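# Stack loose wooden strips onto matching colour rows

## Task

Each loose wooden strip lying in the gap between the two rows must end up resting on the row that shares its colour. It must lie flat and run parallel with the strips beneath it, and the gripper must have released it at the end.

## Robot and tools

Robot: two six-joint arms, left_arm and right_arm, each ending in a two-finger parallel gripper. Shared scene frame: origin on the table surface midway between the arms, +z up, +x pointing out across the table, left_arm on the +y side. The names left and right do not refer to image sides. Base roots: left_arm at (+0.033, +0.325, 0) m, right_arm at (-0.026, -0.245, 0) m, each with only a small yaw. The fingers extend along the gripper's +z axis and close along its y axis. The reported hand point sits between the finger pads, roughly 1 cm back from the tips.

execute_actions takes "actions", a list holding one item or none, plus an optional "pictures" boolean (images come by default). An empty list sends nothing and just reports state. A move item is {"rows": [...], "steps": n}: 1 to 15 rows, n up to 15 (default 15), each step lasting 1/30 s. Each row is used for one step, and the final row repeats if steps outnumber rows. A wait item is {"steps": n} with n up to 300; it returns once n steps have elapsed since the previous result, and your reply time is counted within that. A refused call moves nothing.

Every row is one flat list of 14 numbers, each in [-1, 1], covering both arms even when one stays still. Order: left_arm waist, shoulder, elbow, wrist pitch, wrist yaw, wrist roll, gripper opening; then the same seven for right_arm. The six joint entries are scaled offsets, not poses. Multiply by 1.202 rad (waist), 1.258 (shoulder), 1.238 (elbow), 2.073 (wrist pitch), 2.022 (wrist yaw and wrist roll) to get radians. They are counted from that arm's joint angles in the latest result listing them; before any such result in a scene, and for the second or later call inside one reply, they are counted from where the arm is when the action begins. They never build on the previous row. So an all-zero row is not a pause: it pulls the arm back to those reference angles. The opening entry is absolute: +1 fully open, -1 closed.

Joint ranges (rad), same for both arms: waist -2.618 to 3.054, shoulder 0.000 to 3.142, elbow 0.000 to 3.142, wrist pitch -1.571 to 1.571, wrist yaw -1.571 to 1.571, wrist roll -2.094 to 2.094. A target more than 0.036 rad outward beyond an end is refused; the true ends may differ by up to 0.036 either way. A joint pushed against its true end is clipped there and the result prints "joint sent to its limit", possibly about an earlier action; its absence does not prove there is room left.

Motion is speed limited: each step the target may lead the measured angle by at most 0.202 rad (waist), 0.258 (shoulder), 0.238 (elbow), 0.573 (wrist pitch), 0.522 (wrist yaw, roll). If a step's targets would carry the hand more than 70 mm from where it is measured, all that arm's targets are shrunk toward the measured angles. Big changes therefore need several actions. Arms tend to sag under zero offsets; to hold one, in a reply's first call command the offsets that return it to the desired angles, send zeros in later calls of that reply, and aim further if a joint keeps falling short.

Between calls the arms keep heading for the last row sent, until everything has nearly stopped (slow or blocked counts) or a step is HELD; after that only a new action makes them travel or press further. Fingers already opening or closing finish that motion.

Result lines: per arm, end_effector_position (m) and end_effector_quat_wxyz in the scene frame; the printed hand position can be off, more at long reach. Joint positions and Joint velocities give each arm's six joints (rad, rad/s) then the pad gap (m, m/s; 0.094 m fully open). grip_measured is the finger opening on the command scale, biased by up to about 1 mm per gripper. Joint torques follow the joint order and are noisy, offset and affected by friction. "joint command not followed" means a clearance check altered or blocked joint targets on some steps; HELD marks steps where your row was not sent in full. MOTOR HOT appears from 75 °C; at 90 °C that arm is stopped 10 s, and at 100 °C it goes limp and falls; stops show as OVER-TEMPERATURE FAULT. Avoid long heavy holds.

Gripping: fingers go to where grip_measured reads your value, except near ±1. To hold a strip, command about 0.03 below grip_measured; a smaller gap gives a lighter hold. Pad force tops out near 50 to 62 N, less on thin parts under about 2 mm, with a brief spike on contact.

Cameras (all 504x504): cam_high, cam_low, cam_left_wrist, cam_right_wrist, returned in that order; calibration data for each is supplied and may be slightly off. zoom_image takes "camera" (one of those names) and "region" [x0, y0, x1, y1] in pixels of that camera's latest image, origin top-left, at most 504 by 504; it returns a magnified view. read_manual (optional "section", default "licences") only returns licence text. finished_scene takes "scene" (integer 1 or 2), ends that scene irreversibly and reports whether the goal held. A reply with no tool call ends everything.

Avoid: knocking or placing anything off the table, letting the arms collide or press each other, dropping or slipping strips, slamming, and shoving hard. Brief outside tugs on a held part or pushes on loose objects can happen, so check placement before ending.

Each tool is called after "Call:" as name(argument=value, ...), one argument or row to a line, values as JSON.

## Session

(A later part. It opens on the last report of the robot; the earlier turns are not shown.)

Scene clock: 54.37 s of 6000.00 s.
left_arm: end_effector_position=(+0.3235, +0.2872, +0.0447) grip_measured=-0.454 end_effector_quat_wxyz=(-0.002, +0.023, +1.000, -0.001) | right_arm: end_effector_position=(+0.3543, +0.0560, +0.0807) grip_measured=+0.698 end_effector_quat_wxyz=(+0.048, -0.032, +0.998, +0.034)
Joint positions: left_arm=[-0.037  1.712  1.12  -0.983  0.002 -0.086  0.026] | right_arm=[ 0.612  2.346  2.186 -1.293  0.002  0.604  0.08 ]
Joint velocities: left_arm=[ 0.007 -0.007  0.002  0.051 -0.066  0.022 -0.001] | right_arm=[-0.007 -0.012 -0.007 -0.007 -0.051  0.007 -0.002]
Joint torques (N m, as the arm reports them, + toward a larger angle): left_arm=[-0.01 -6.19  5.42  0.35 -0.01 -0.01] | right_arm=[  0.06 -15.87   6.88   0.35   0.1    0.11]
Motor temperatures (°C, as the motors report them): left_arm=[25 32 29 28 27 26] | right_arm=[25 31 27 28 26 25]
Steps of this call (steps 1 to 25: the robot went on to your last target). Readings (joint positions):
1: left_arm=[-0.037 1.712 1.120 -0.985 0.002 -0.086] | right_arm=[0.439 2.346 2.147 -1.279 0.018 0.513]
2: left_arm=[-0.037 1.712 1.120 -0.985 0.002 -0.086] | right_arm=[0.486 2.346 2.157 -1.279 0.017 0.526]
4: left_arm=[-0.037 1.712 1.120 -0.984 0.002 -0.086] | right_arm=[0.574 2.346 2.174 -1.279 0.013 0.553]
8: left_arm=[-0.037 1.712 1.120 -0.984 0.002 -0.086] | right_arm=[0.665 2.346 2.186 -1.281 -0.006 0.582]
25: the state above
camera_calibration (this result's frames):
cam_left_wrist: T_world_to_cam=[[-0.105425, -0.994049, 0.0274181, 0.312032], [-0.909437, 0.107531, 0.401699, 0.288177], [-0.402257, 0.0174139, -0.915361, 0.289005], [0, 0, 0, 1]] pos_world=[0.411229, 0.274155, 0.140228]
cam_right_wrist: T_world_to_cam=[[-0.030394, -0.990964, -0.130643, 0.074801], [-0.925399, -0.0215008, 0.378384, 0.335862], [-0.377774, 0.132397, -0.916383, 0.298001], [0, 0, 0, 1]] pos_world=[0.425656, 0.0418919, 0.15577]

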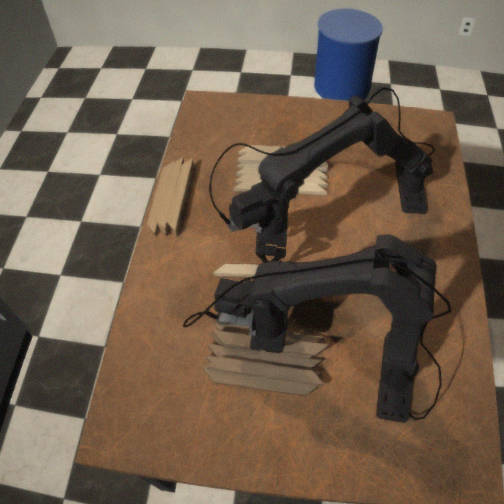

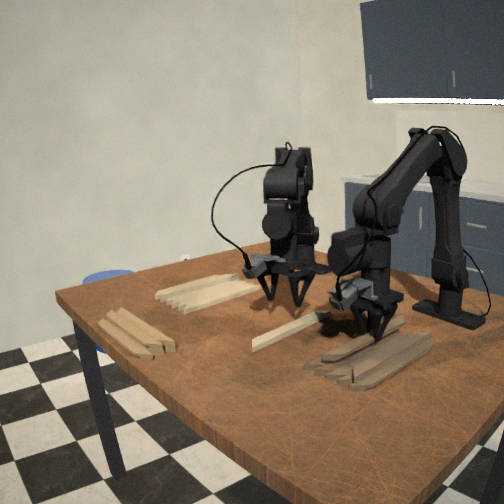

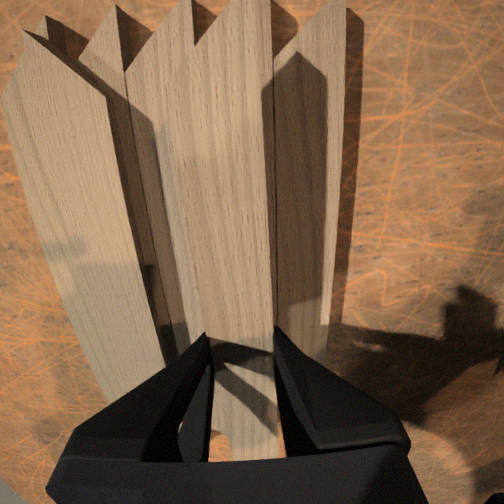

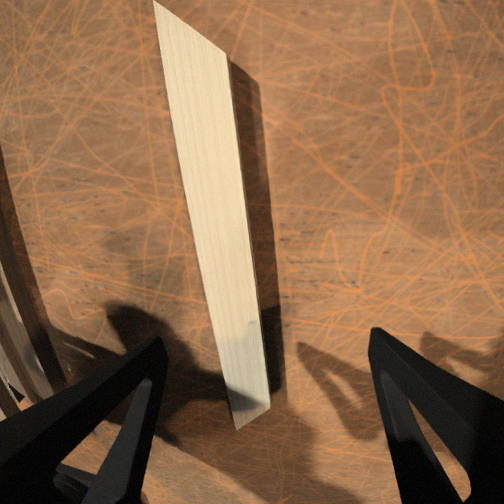

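Call:
execute_actions(
  actions=[
    {"rows":[[0,0.01,0,0.04,0,0,-0.52,0.03,0,0.01,0.06,0,0.01,0.7],[0,0.02,0,0.04,0,0,-0.52,0.03,0.02,0.01,0.06,0,0.01,0.7],[0,0.035,0,0.04,0,0,-0.52,0.03,0.04,0.01,0.06,0,0.01,0.7],[0,0.035,0,0.04,0,0,-0.52,0.03,0.06,0.01,0.06,0,0.01,0.7],[0,0.035,0,0.04,0,0,-0.52,0.03,0.082,0.01,0.06,0,0.01,0.7]]},
  ],
  pictures=false,
)

Call:
execute_actions(
  actions=[
    {"rows":[[0,0,0,0,0,0,-0.15,0,-0.015,0.01,0,0,0,-0.5]]},
  ],
)

Scene clock: 60.40 s of 6000.00 s.
left_arm: end_effector_position=(+0.3362, +0.2855, +0.0316) grip_measured=-0.454 end_effector_quat_wxyz=(+0.008, +0.023, +1.000, -0.002) | right_arm: end_effector_position=(+0.3604, +0.0806, +0.0264) grip_measured=+0.698 end_effector_quat_wxyz=(+0.044, -0.043, +0.998, +0.033)
Joint positions: left_arm=[-0.037  1.759  1.12  -0.917  0.002 -0.086  0.026] | right_arm=[ 0.643  2.467  2.186 -1.18   0.002  0.614  0.08 ]
Joint velocities: left_arm=[ 0.002 -0.002  0.002  0.051 -0.022 -0.081 -0.001] | right_arm=[-0.017  0.012  0.022  0.022  0.022  0.125 -0.001]
Joint torques (N m, as the arm reports them, + toward a larger angle): left_arm=[-0.01 -6.04  5.39  0.39 -0.02 -0.01] | right_arm=[  0.48 -15.46   5.85   0.56   0.04   0.09]
Motor temperatures (°C, as the motors report them): left_arm=[25 32 29 28 27 26] | right_arm=[25 33 27 28 26 25]
Steps of this call (steps 1 to 15: the robot went on to your last target; steps 16 to 90: nothing new was sent; then 2.53 s passed at rest; steps 91 to 105: all 15 steps of this action). Readings (joint positions):
91: left_arm=[-0.037 1.712 1.120 -0.978 0.002 -0.086] | right_arm=[0.614 2.346 2.186 -1.284 0.002 0.606]
92: left_arm=[-0.037 1.715 1.120 -0.969 0.002 -0.086] | right_arm=[0.616 2.348 2.186 -1.265 0.002 0.608]
94: left_arm=[-0.037 1.728 1.120 -0.945 0.002 -0.086] | right_arm=[0.624 2.360 2.186 -1.228 0.002 0.610]
98: left_arm=[-0.037 1.757 1.120 -0.926 0.002 -0.086] | right_arm=[0.640 2.430 2.186 -1.191 0.002 0.612]
105: the state above

Scene clock: 60.90 s of 6000.00 s.
left_arm: end_effector_position=(+0.3362, +0.2855, +0.0316) grip_measured=-0.152 end_effector_quat_wxyz=(+0.008, +0.023, +1.000, -0.002) | right_arm: end_effector_position=(+0.3604, +0.0806, +0.0264) grip_measured=-0.439 end_effector_quat_wxyz=(+0.044, -0.043, +0.998, +0.033)
Joint positions: left_arm=[-0.037  1.759  1.12  -0.917  0.002 -0.086  0.04 ] | right_arm=[ 0.643  2.467  2.186 -1.18   0.002  0.614  0.026]
Joint velocities: left_arm=[ 0.012  0.002  0.002 -0.007 -0.066 -0.037 -0.001] | right_arm=[ 0.002  0.007  0.012 -0.007 -0.022 -0.022 -0.001]
Joint torques (N m, as the arm reports them, + toward a larger angle): left_arm=[-0.01 -5.91  5.39  0.26 -0.01 -0.01] | right_arm=[ -0.04 -15.57   5.85   0.45   0.05  -0.01]
Motor temperatures (°C, as the motors report them): left_arm=[25 32 29 28 27 26] | right_arm=[25 34 27 28 26 25]
Steps of this call (steps 1 to 15: all 15 steps of this action). Readings (joint positions):
1: left_arm=[-0.037 1.759 1.120 -0.917 0.002 -0.086] | right_arm=[0.643 2.467 2.186 -1.180 0.002 0.614]
2: left_arm=[-0.037 1.759 1.120 -0.917 0.002 -0.086] | right_arm=[0.643 2.467 2.186 -1.180 0.002 0.614]
4: left_arm=[-0.037 1.759 1.120 -0.917 0.002 -0.086] | right_arm=[0.643 2.467 2.186 -1.180 0.002 0.614]
8: left_arm=[-0.037 1.759 1.120 -0.917 0.002 -0.086] | right_arm=[0.643 2.467 2.186 -1.180 0.002 0.614]
15: the state above
camera_calibration (this result's frames):
cam_left_wrist: T_world_to_cam=[[-0.105969, -0.993977, 0.0279418, 0.312193], [-0.917156, 0.108558, 0.383457, 0.308018], [-0.384181, 0.0150076, -0.923136, 0.277084], [0, 0, 0, 1]] pos_world=[0.422034, 0.272716, 0.128951]
cam_right_wrist: T_world_to_cam=[[-0.0103417, -0.991868, -0.12685, 0.0850792], [-0.922347, -0.0395357, 0.384335, 0.362718], [-0.386225, 0.120974, -0.914437, 0.251146], [0, 0, 0, 1]] pos_world=[0.432431, 0.0683455, 0.101044]

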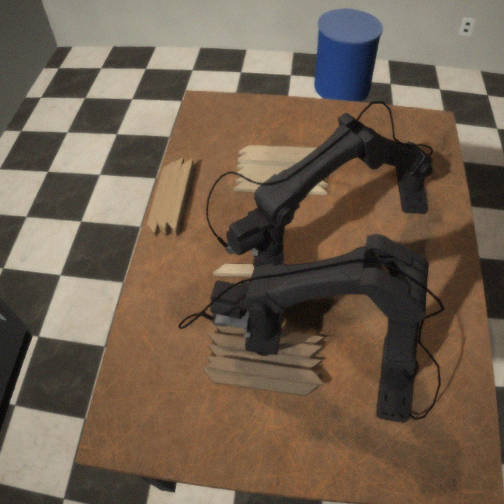

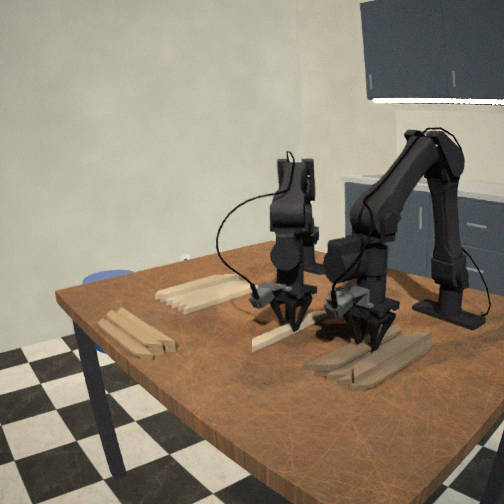

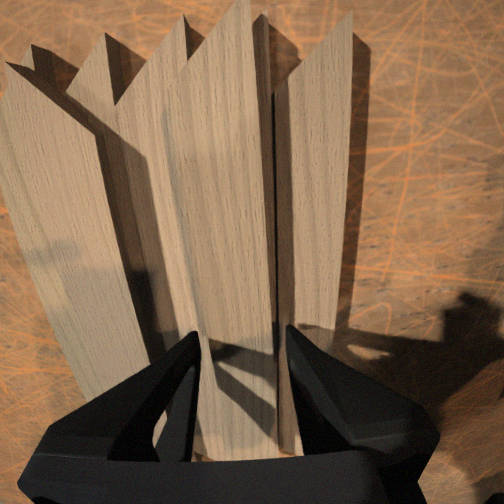

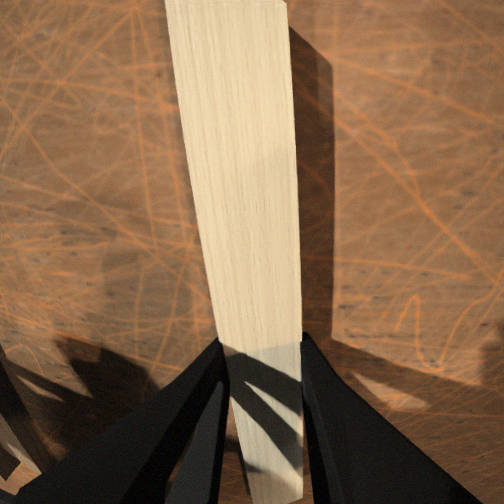

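Call:
execute_actions(
  actions=[
    {"rows":[[0,-0.2,0,-0.1,0,0,-0.15,0,-0.2,0,-0.1,0,0,-0.5],[0,-0.2,0,-0.1,0,0,-0.15,0,-0.2,0,-0.1,0,0,-0.5],[0,-0.2,0,-0.1,0,0,-0.15,0,-0.2,0,-0.1,0,0,-0.5],[0,-0.2,0,-0.1,0,0,-0.15,0,-0.2,0,-0.1,0,0,-0.5],[0,-0.2,0,-0.1,0,0,-0.15,0,-0.2,0,-0.1,0,0,-0.5],[0,-0.2,0,-0.1,0,0,-0.15,0,-0.2,0,-0.1,0,0,-0.5],[0,-0.2,0,-0.1,0,0,-0.15,0,-0.2,0,-0.1,0,0,-0.5],[0,-0.2,0,-0.1,0,0,-0.15,0,-0.2,0,-0.1,0,0,-0.5],[0,-0.2,0,-0.1,0,0,-0.15,-0.555,-0.53,-0.655,0.08,0,-0.303,-0.5]]},
  ],
  pictures=false,
)

Call:
execute_actions(
  actions=[
    {"steps":30},
  ],
  pictures=false,
)

Call:
execute_actions(
  actions=[
    {"rows":[[0,0,0,0,0,0,-0.15,0,0.055,0,0.05,0,0,-0.5]]},
  ],
)

Scene clock: 70.70 s of 6000.00 s.
left_arm: end_effector_position=(+0.2989, +0.2904, +0.0960) grip_measured=-0.152 end_effector_quat_wxyz=(+0.034, +0.023, +0.999, -0.005) | right_arm: end_effector_position=(+0.3664, -0.0344, +0.1635) grip_measured=-0.439 end_effector_quat_wxyz=(+0.156, -0.117, +0.978, +0.068)
Joint positions: left_arm=[-0.037  1.501  1.109 -1.11   0.002 -0.086  0.04 ] | right_arm=[ 0.428  1.926  1.81  -1.112 -0.015  0.25   0.026]
Joint velocities: left_arm=[-0.007  0.007 -0.007 -0.11  -0.037 -0.037 -0.001] | right_arm=[-1.419 -1.38  -1.673  0.667 -0.066 -1.136  0.001]
Joint torques (N m, as the arm reports them, + toward a larger angle): left_arm=[-0.01 -3.94  6.85  0.28 -0.01 -0.01] | right_arm=[ -1.41 -10.1    3.89   0.47   0.15  -0.07]
Motor temperatures (°C, as the motors report them): left_arm=[25 31 29 28 27 26] | right_arm=[25 36 27 28 26 25]
Steps of this call (steps 1 to 15: the robot went on to your last target; steps 16 to 90: nothing new was sent; then 6.30 s passed at rest; steps 91 to 105: all 15 steps of this action). Readings (joint positions):
91: left_arm=[-0.037 1.741 1.118 -0.927 0.002 -0.086] | right_arm=[0.643 2.458 2.184 -1.186 0.002 0.614]
92: left_arm=[-0.037 1.703 1.111 -0.958 0.002 -0.086] | right_arm=[0.643 2.444 2.176 -1.207 0.002 0.614]
94: left_arm=[-0.037 1.596 1.109 -1.022 0.002 -0.086] | right_arm=[0.643 2.398 2.169 -1.255 0.002 0.614]
98: left_arm=[-0.037 1.494 1.109 -1.080 0.002 -0.086] | right_arm=[0.643 2.276 2.169 -1.322 0.002 0.614]
105: the state above

Scene clock: 71.70 s of 6000.00 s.
left_arm: end_effector_position=(+0.2976, +0.2906, +0.0959) grip_measured=-0.152 end_effector_quat_wxyz=(+0.031, +0.023, +0.999, -0.004) | right_arm: end_effector_position=(+0.3262, -0.2378, +0.0703) grip_measured=-0.439 end_effector_quat_wxyz=(+0.041, -0.005, +0.999, -0.003)
Joint positions: left_arm=[-0.037  1.501  1.109 -1.116  0.002 -0.086  0.04 ] | right_arm=[-0.034  1.824  1.359 -1.024  0.008  0.012  0.026]
Joint velocities: left_arm=[ 0.012  0.017 -0.012 -0.081  0.022  0.051  0.   ] | right_arm=[ 0.012  0.007 -0.007 -0.081 -0.066 -0.095  0.   ]
Joint torques (N m, as the arm reports them, + toward a larger angle): left_arm=[-0.01 -3.96  6.82  0.27 -0.01 -0.01] | right_arm=[  0.8  -10.83   5.99   0.5   -0.04  -0.12]
Motor temperatures (°C, as the motors report them): left_arm=[25 31 29 28 27 26] | right_arm=[25 35 27 28 26 25]
Steps of this call (steps 1 to 30: the robot went on to your last target). Readings (joint positions):
1: left_arm=[-0.037 1.501 1.109 -1.112 0.002 -0.086] | right_arm=[0.375 1.883 1.753 -1.093 -0.014 0.214]
2: left_arm=[-0.037 1.501 1.109 -1.113 0.002 -0.086] | right_arm=[0.320 1.850 1.700 -1.078 -0.013 0.185]
4: left_arm=[-0.037 1.501 1.109 -1.114 0.002 -0.086] | right_arm=[0.210 1.816 1.601 -1.054 -0.008 0.141]
8: left_arm=[-0.037 1.501 1.109 -1.115 0.002 -0.086] | right_arm=[0.010 1.816 1.413 -1.027 0.002 0.074]
30: the state above

Scene clock: 72.20 s of 6000.00 s.
left_arm: end_effector_position=(+0.2976, +0.2906, +0.0959) grip_measured=-0.152 end_effector_quat_wxyz=(+0.031, +0.023, +0.999, -0.004) | right_arm: end_effector_position=(+0.3437, -0.2374, +0.0453) grip_measured=-0.439 end_effector_quat_wxyz=(+0.046, -0.005, +0.999, -0.003)
Joint positions: left_arm=[-0.037  1.501  1.109 -1.116  0.002 -0.086  0.04 ] | right_arm=[-0.034  1.903  1.359 -0.934  0.008  0.012  0.026]
Joint velocities: left_arm=[ 0.002  0.002 -0.007  0.007  0.037  0.081  0.001] | right_arm=[ 0.002 -0.002 -0.022  0.051  0.007  0.022 -0.001]
Joint torques (N m, as the arm reports them, + toward a larger angle): left_arm=[-0.01 -4.32  5.8   0.34 -0.01 -0.01] | right_arm=[  0.   -10.32   4.75   0.5    0.03  -0.01]
Motor temperatures (°C, as the motors report them): left_arm=[25 31 29 28 27 26] | right_arm=[25 35 27 28 26 25]
Steps of this call (steps 1 to 15: all 15 steps of this action). Readings (joint positions):
1: left_arm=[-0.037 1.501 1.109 -1.116 0.002 -0.086] | right_arm=[-0.034 1.829 1.359 -1.018 0.008 0.012]
2: left_arm=[-0.037 1.501 1.109 -1.116 0.002 -0.086] | right_arm=[-0.034 1.839 1.359 -1.001 0.008 0.012]
4: left_arm=[-0.037 1.501 1.109 -1.116 0.002 -0.086] | right_arm=[-0.034 1.869 1.359 -0.971 0.008 0.012]
8: left_arm=[-0.037 1.501 1.109 -1.116 0.002 -0.086] | right_arm=[-0.034 1.903 1.359 -0.947 0.008 0.012]
15: the state above
camera_calibration (this result's frames):
cam_left_wrist: T_world_to_cam=[[-0.107319, -0.993797, 0.0291552, 0.311649], [-0.934234, 0.110832, 0.339003, 0.256104], [-0.340132, 0.0091436, -0.940333, 0.31171], [0, 0, 0, 1]] pos_world=[0.37873, 0.278481, 0.197205]
cam_right_wrist: T_world_to_cam=[[-0.0880525, -0.994406, -0.058338, -0.205121], [-0.923392, 0.0595171, 0.379217, 0.351644], [-0.373624, 0.0872599, -0.923467, 0.288538], [0, 0, 0, 1]] pos_world=[0.414448, -0.25008, 0.12114]

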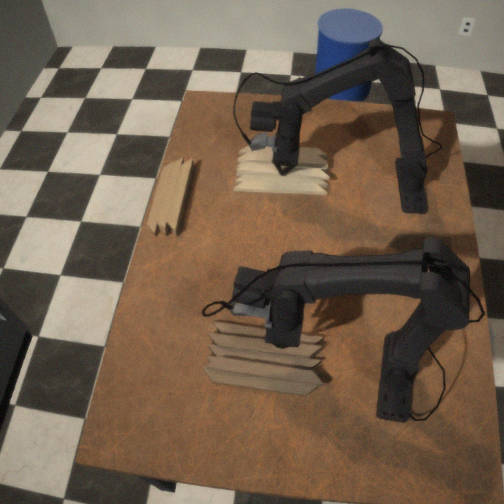

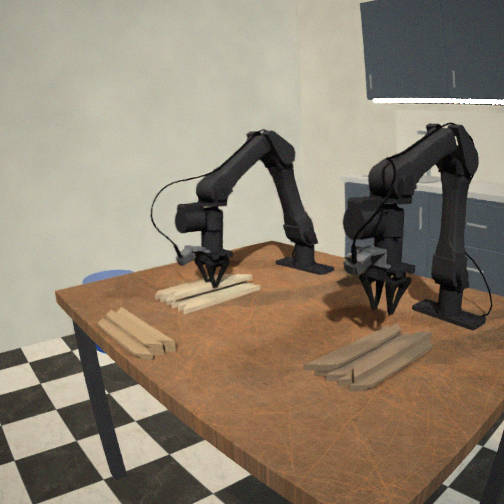

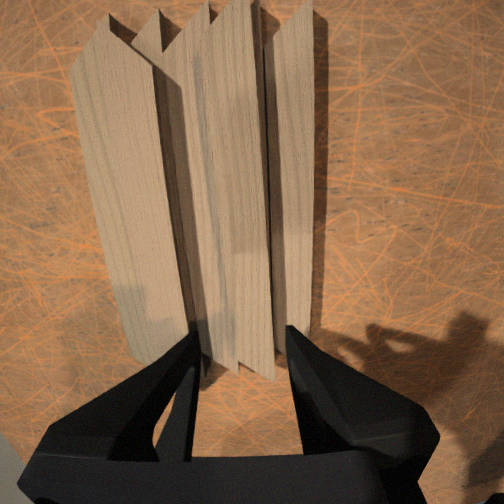

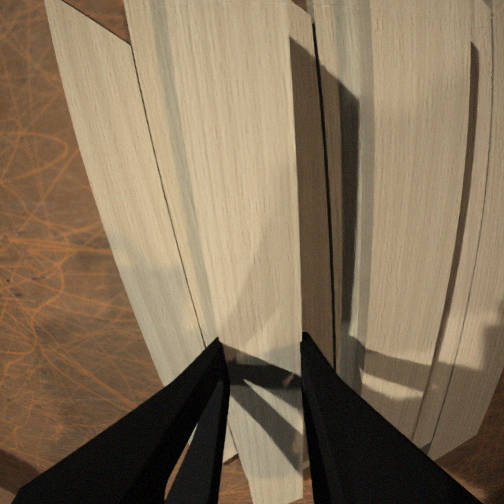

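Call:
execute_actions(
  actions=[
    {"rows":[[0,0,0,0,0,0,-0.15,0,0.024,0,0.025,0,0,-0.5]],"steps":12},
  ],
  pictures=false,
)

Call:
execute_actions(
  actions=[
    {"rows":[[0,0,0,0,0,0,-0.15,0,0,0,0,0,0,-0.2]],"steps":7},
  ],
  pictures=false,
)

Call:
execute_actions(
  actions=[
    {"rows":[[0,0,0,0,0,0,-0.15,0,-0.2,0,-0.1,0,0,-0.2]]},
  ],
)

Scene clock: 76.20 s of 6000.00 s.
left_arm: end_effector_position=(+0.2976, +0.2906, +0.0959) grip_measured=-0.152 end_effector_quat_wxyz=(+0.031, +0.023, +0.999, -0.004) | right_arm: end_effector_position=(+0.3498, -0.2372, +0.0359) grip_measured=-0.439 end_effector_quat_wxyz=(+0.049, -0.005, +0.999, -0.003)
Joint positions: left_arm=[-0.037  1.501  1.109 -1.116  0.002 -0.086  0.04 ] | right_arm=[-0.034  1.932  1.359 -0.9    0.008  0.012  0.026]
Joint velocities: left_arm=[ 0.007  0.007 -0.012  0.022 -0.007 -0.022 -0.   ] | right_arm=[-0.017  0.007 -0.022 -0.022 -0.007  0.051 -0.   ]
Joint torques (N m, as the arm reports them, + toward a larger angle): left_arm=[-0.01 -4.32  5.81  0.34 -0.02 -0.01] | right_arm=[ 0.   -9.49  4.71  0.61  0.02 -0.01]
Motor temperatures (°C, as the motors report them): left_arm=[25 30 29 28 27 26] | right_arm=[25 34 27 28 26 25]
Steps of this call (steps 1 to 15: the robot went on to your last target; steps 16 to 90: nothing new was sent; then 0.60 s passed at rest; steps 91 to 102: all 12 steps of this action). Readings (joint positions):
91: left_arm=[-0.037 1.501 1.109 -1.116 0.002 -0.086] | right_arm=[-0.034 1.905 1.359 -0.929 0.008 0.012]
92: left_arm=[-0.037 1.501 1.109 -1.116 0.002 -0.086] | right_arm=[-0.034 1.909 1.359 -0.921 0.008 0.012]
94: left_arm=[-0.037 1.501 1.109 -1.116 0.002 -0.086] | right_arm=[-0.034 1.920 1.359 -0.909 0.008 0.012]
98: left_arm=[-0.037 1.501 1.109 -1.116 0.002 -0.086] | right_arm=[-0.034 1.932 1.359 -0.902 0.008 0.012]
102: the state above

Scene clock: 76.43 s of 6000.00 s.
left_arm: end_effector_position=(+0.2976, +0.2906, +0.0959) grip_measured=-0.152 end_effector_quat_wxyz=(+0.031, +0.023, +0.999, -0.004) | right_arm: end_effector_position=(+0.3498, -0.2372, +0.0359) grip_measured=-0.202 end_effector_quat_wxyz=(+0.049, -0.005, +0.999, -0.003)
Joint positions: left_arm=[-0.037  1.501  1.109 -1.116  0.002 -0.086  0.04 ] | right_arm=[-0.034  1.932  1.359 -0.9    0.008  0.012  0.037]
Joint velocities: left_arm=[-0.007 -0.007  0.012 -0.051 -0.007 -0.022 -0.   ] | right_arm=[ 0.012  0.012  0.012 -0.022  0.051 -0.051 -0.   ]
Joint torques (N m, as the arm reports them, + toward a larger angle): left_arm=[-0.01 -4.32  5.81  0.34 -0.01 -0.01] | right_arm=[-0.01 -9.61  4.66  0.42  0.03 -0.01]
Motor temperatures (°C, as the motors report them): left_arm=[25 30 29 28 27 26] | right_arm=[25 34 27 28 26 25]
Steps of this call (steps 1 to 7: all 7 steps of this action). Readings (joint positions):
1: left_arm=[-0.037 1.501 1.109 -1.116 0.002 -0.086] | right_arm=[-0.034 1.932 1.359 -0.900 0.008 0.012]
2: left_arm=[-0.037 1.501 1.109 -1.116 0.002 -0.086] | right_arm=[-0.034 1.932 1.359 -0.900 0.008 0.012]
4: left_arm=[-0.037 1.501 1.109 -1.116 0.002 -0.086] | right_arm=[-0.034 1.932 1.359 -0.900 0.008 0.012]
7: the state above

Scene clock: 76.93 s of 6000.00 s.
left_arm: end_effector_position=(+0.2976, +0.2906, +0.0959) grip_measured=-0.152 end_effector_quat_wxyz=(+0.031, +0.023, +0.999, -0.004) | right_arm: end_effector_position=(+0.3111, -0.2381, +0.1144) grip_measured=-0.202 end_effector_quat_wxyz=(+0.077, -0.005, +0.997, -0.003)
Joint positions: left_arm=[-0.037  1.501  1.109 -1.116  0.002 -0.086  0.04 ] | right_arm=[-0.034  1.676  1.352 -1.093  0.008  0.012  0.037]
Joint velocities: left_arm=[ 0.002  0.007 -0.007  0.037  0.007  0.037 -0.   ] | right_arm=[-0.012 -0.012  0.007  0.022 -0.007 -0.037  0.001]
Joint torques (N m, as the arm reports them, + toward a larger angle): left_arm=[-0.01 -4.32  5.81  0.34 -0.01 -0.01] | right_arm=[ 0.   -7.19  5.53  0.46  0.03 -0.01]
Motor temperatures (°C, as the motors report them): left_arm=[25 30 29 28 27 26] | right_arm=[25 34 27 28 26 25]
Steps of this call (steps 1 to 15: all 15 steps of this action). Readings (joint positions):
1: left_arm=[-0.037 1.501 1.109 -1.116 0.002 -0.086] | right_arm=[-0.034 1.918 1.357 -0.910 0.008 0.012]
2: left_arm=[-0.037 1.501 1.109 -1.116 0.002 -0.086] | right_arm=[-0.034 1.888 1.348 -0.938 0.008 0.012]
4: left_arm=[-0.037 1.501 1.109 -1.116 0.002 -0.086] | right_arm=[-0.034 1.799 1.342 -1.002 0.008 0.012]
8: left_arm=[-0.037 1.501 1.109 -1.116 0.002 -0.086] | right_arm=[-0.034 1.675 1.351 -1.060 0.008 0.012]
15: the state above
camera_calibration (this result's frames):
cam_left_wrist: T_world_to_cam=[[-0.107319, -0.993797, 0.0291552, 0.311649], [-0.934234, 0.110832, 0.339003, 0.256104], [-0.340132, 0.0091436, -0.940333, 0.31171], [0, 0, 0, 1]] pos_world=[0.37873, 0.278481, 0.197205]
cam_right_wrist: T_world_to_cam=[[-0.0842883, -0.994319, -0.0650008, -0.205101], [-0.944801, 0.0590222, 0.322285, 0.308404], [-0.316617, 0.0885777, -0.944408, 0.325205], [0, 0, 0, 1]] pos_world=[0.377058, -0.250945, 0.194401]

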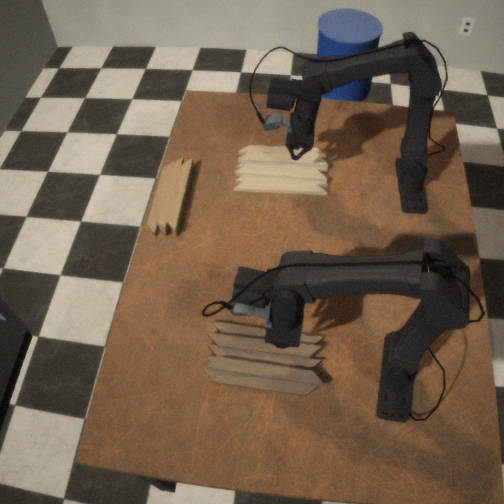

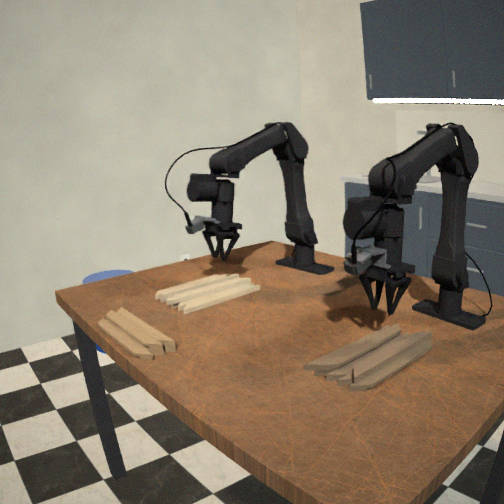

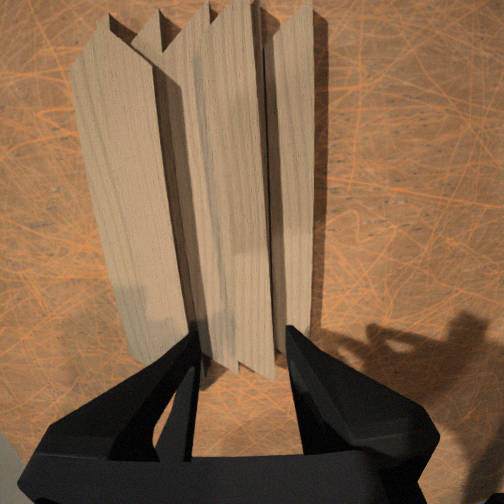

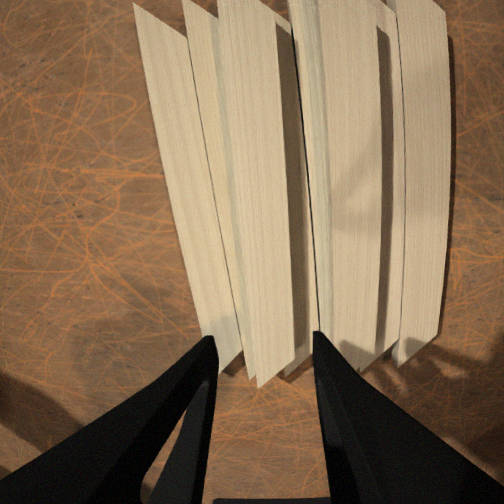

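Call:
finished_scene(
  scene=2,
)

The scene is finished: the task was done.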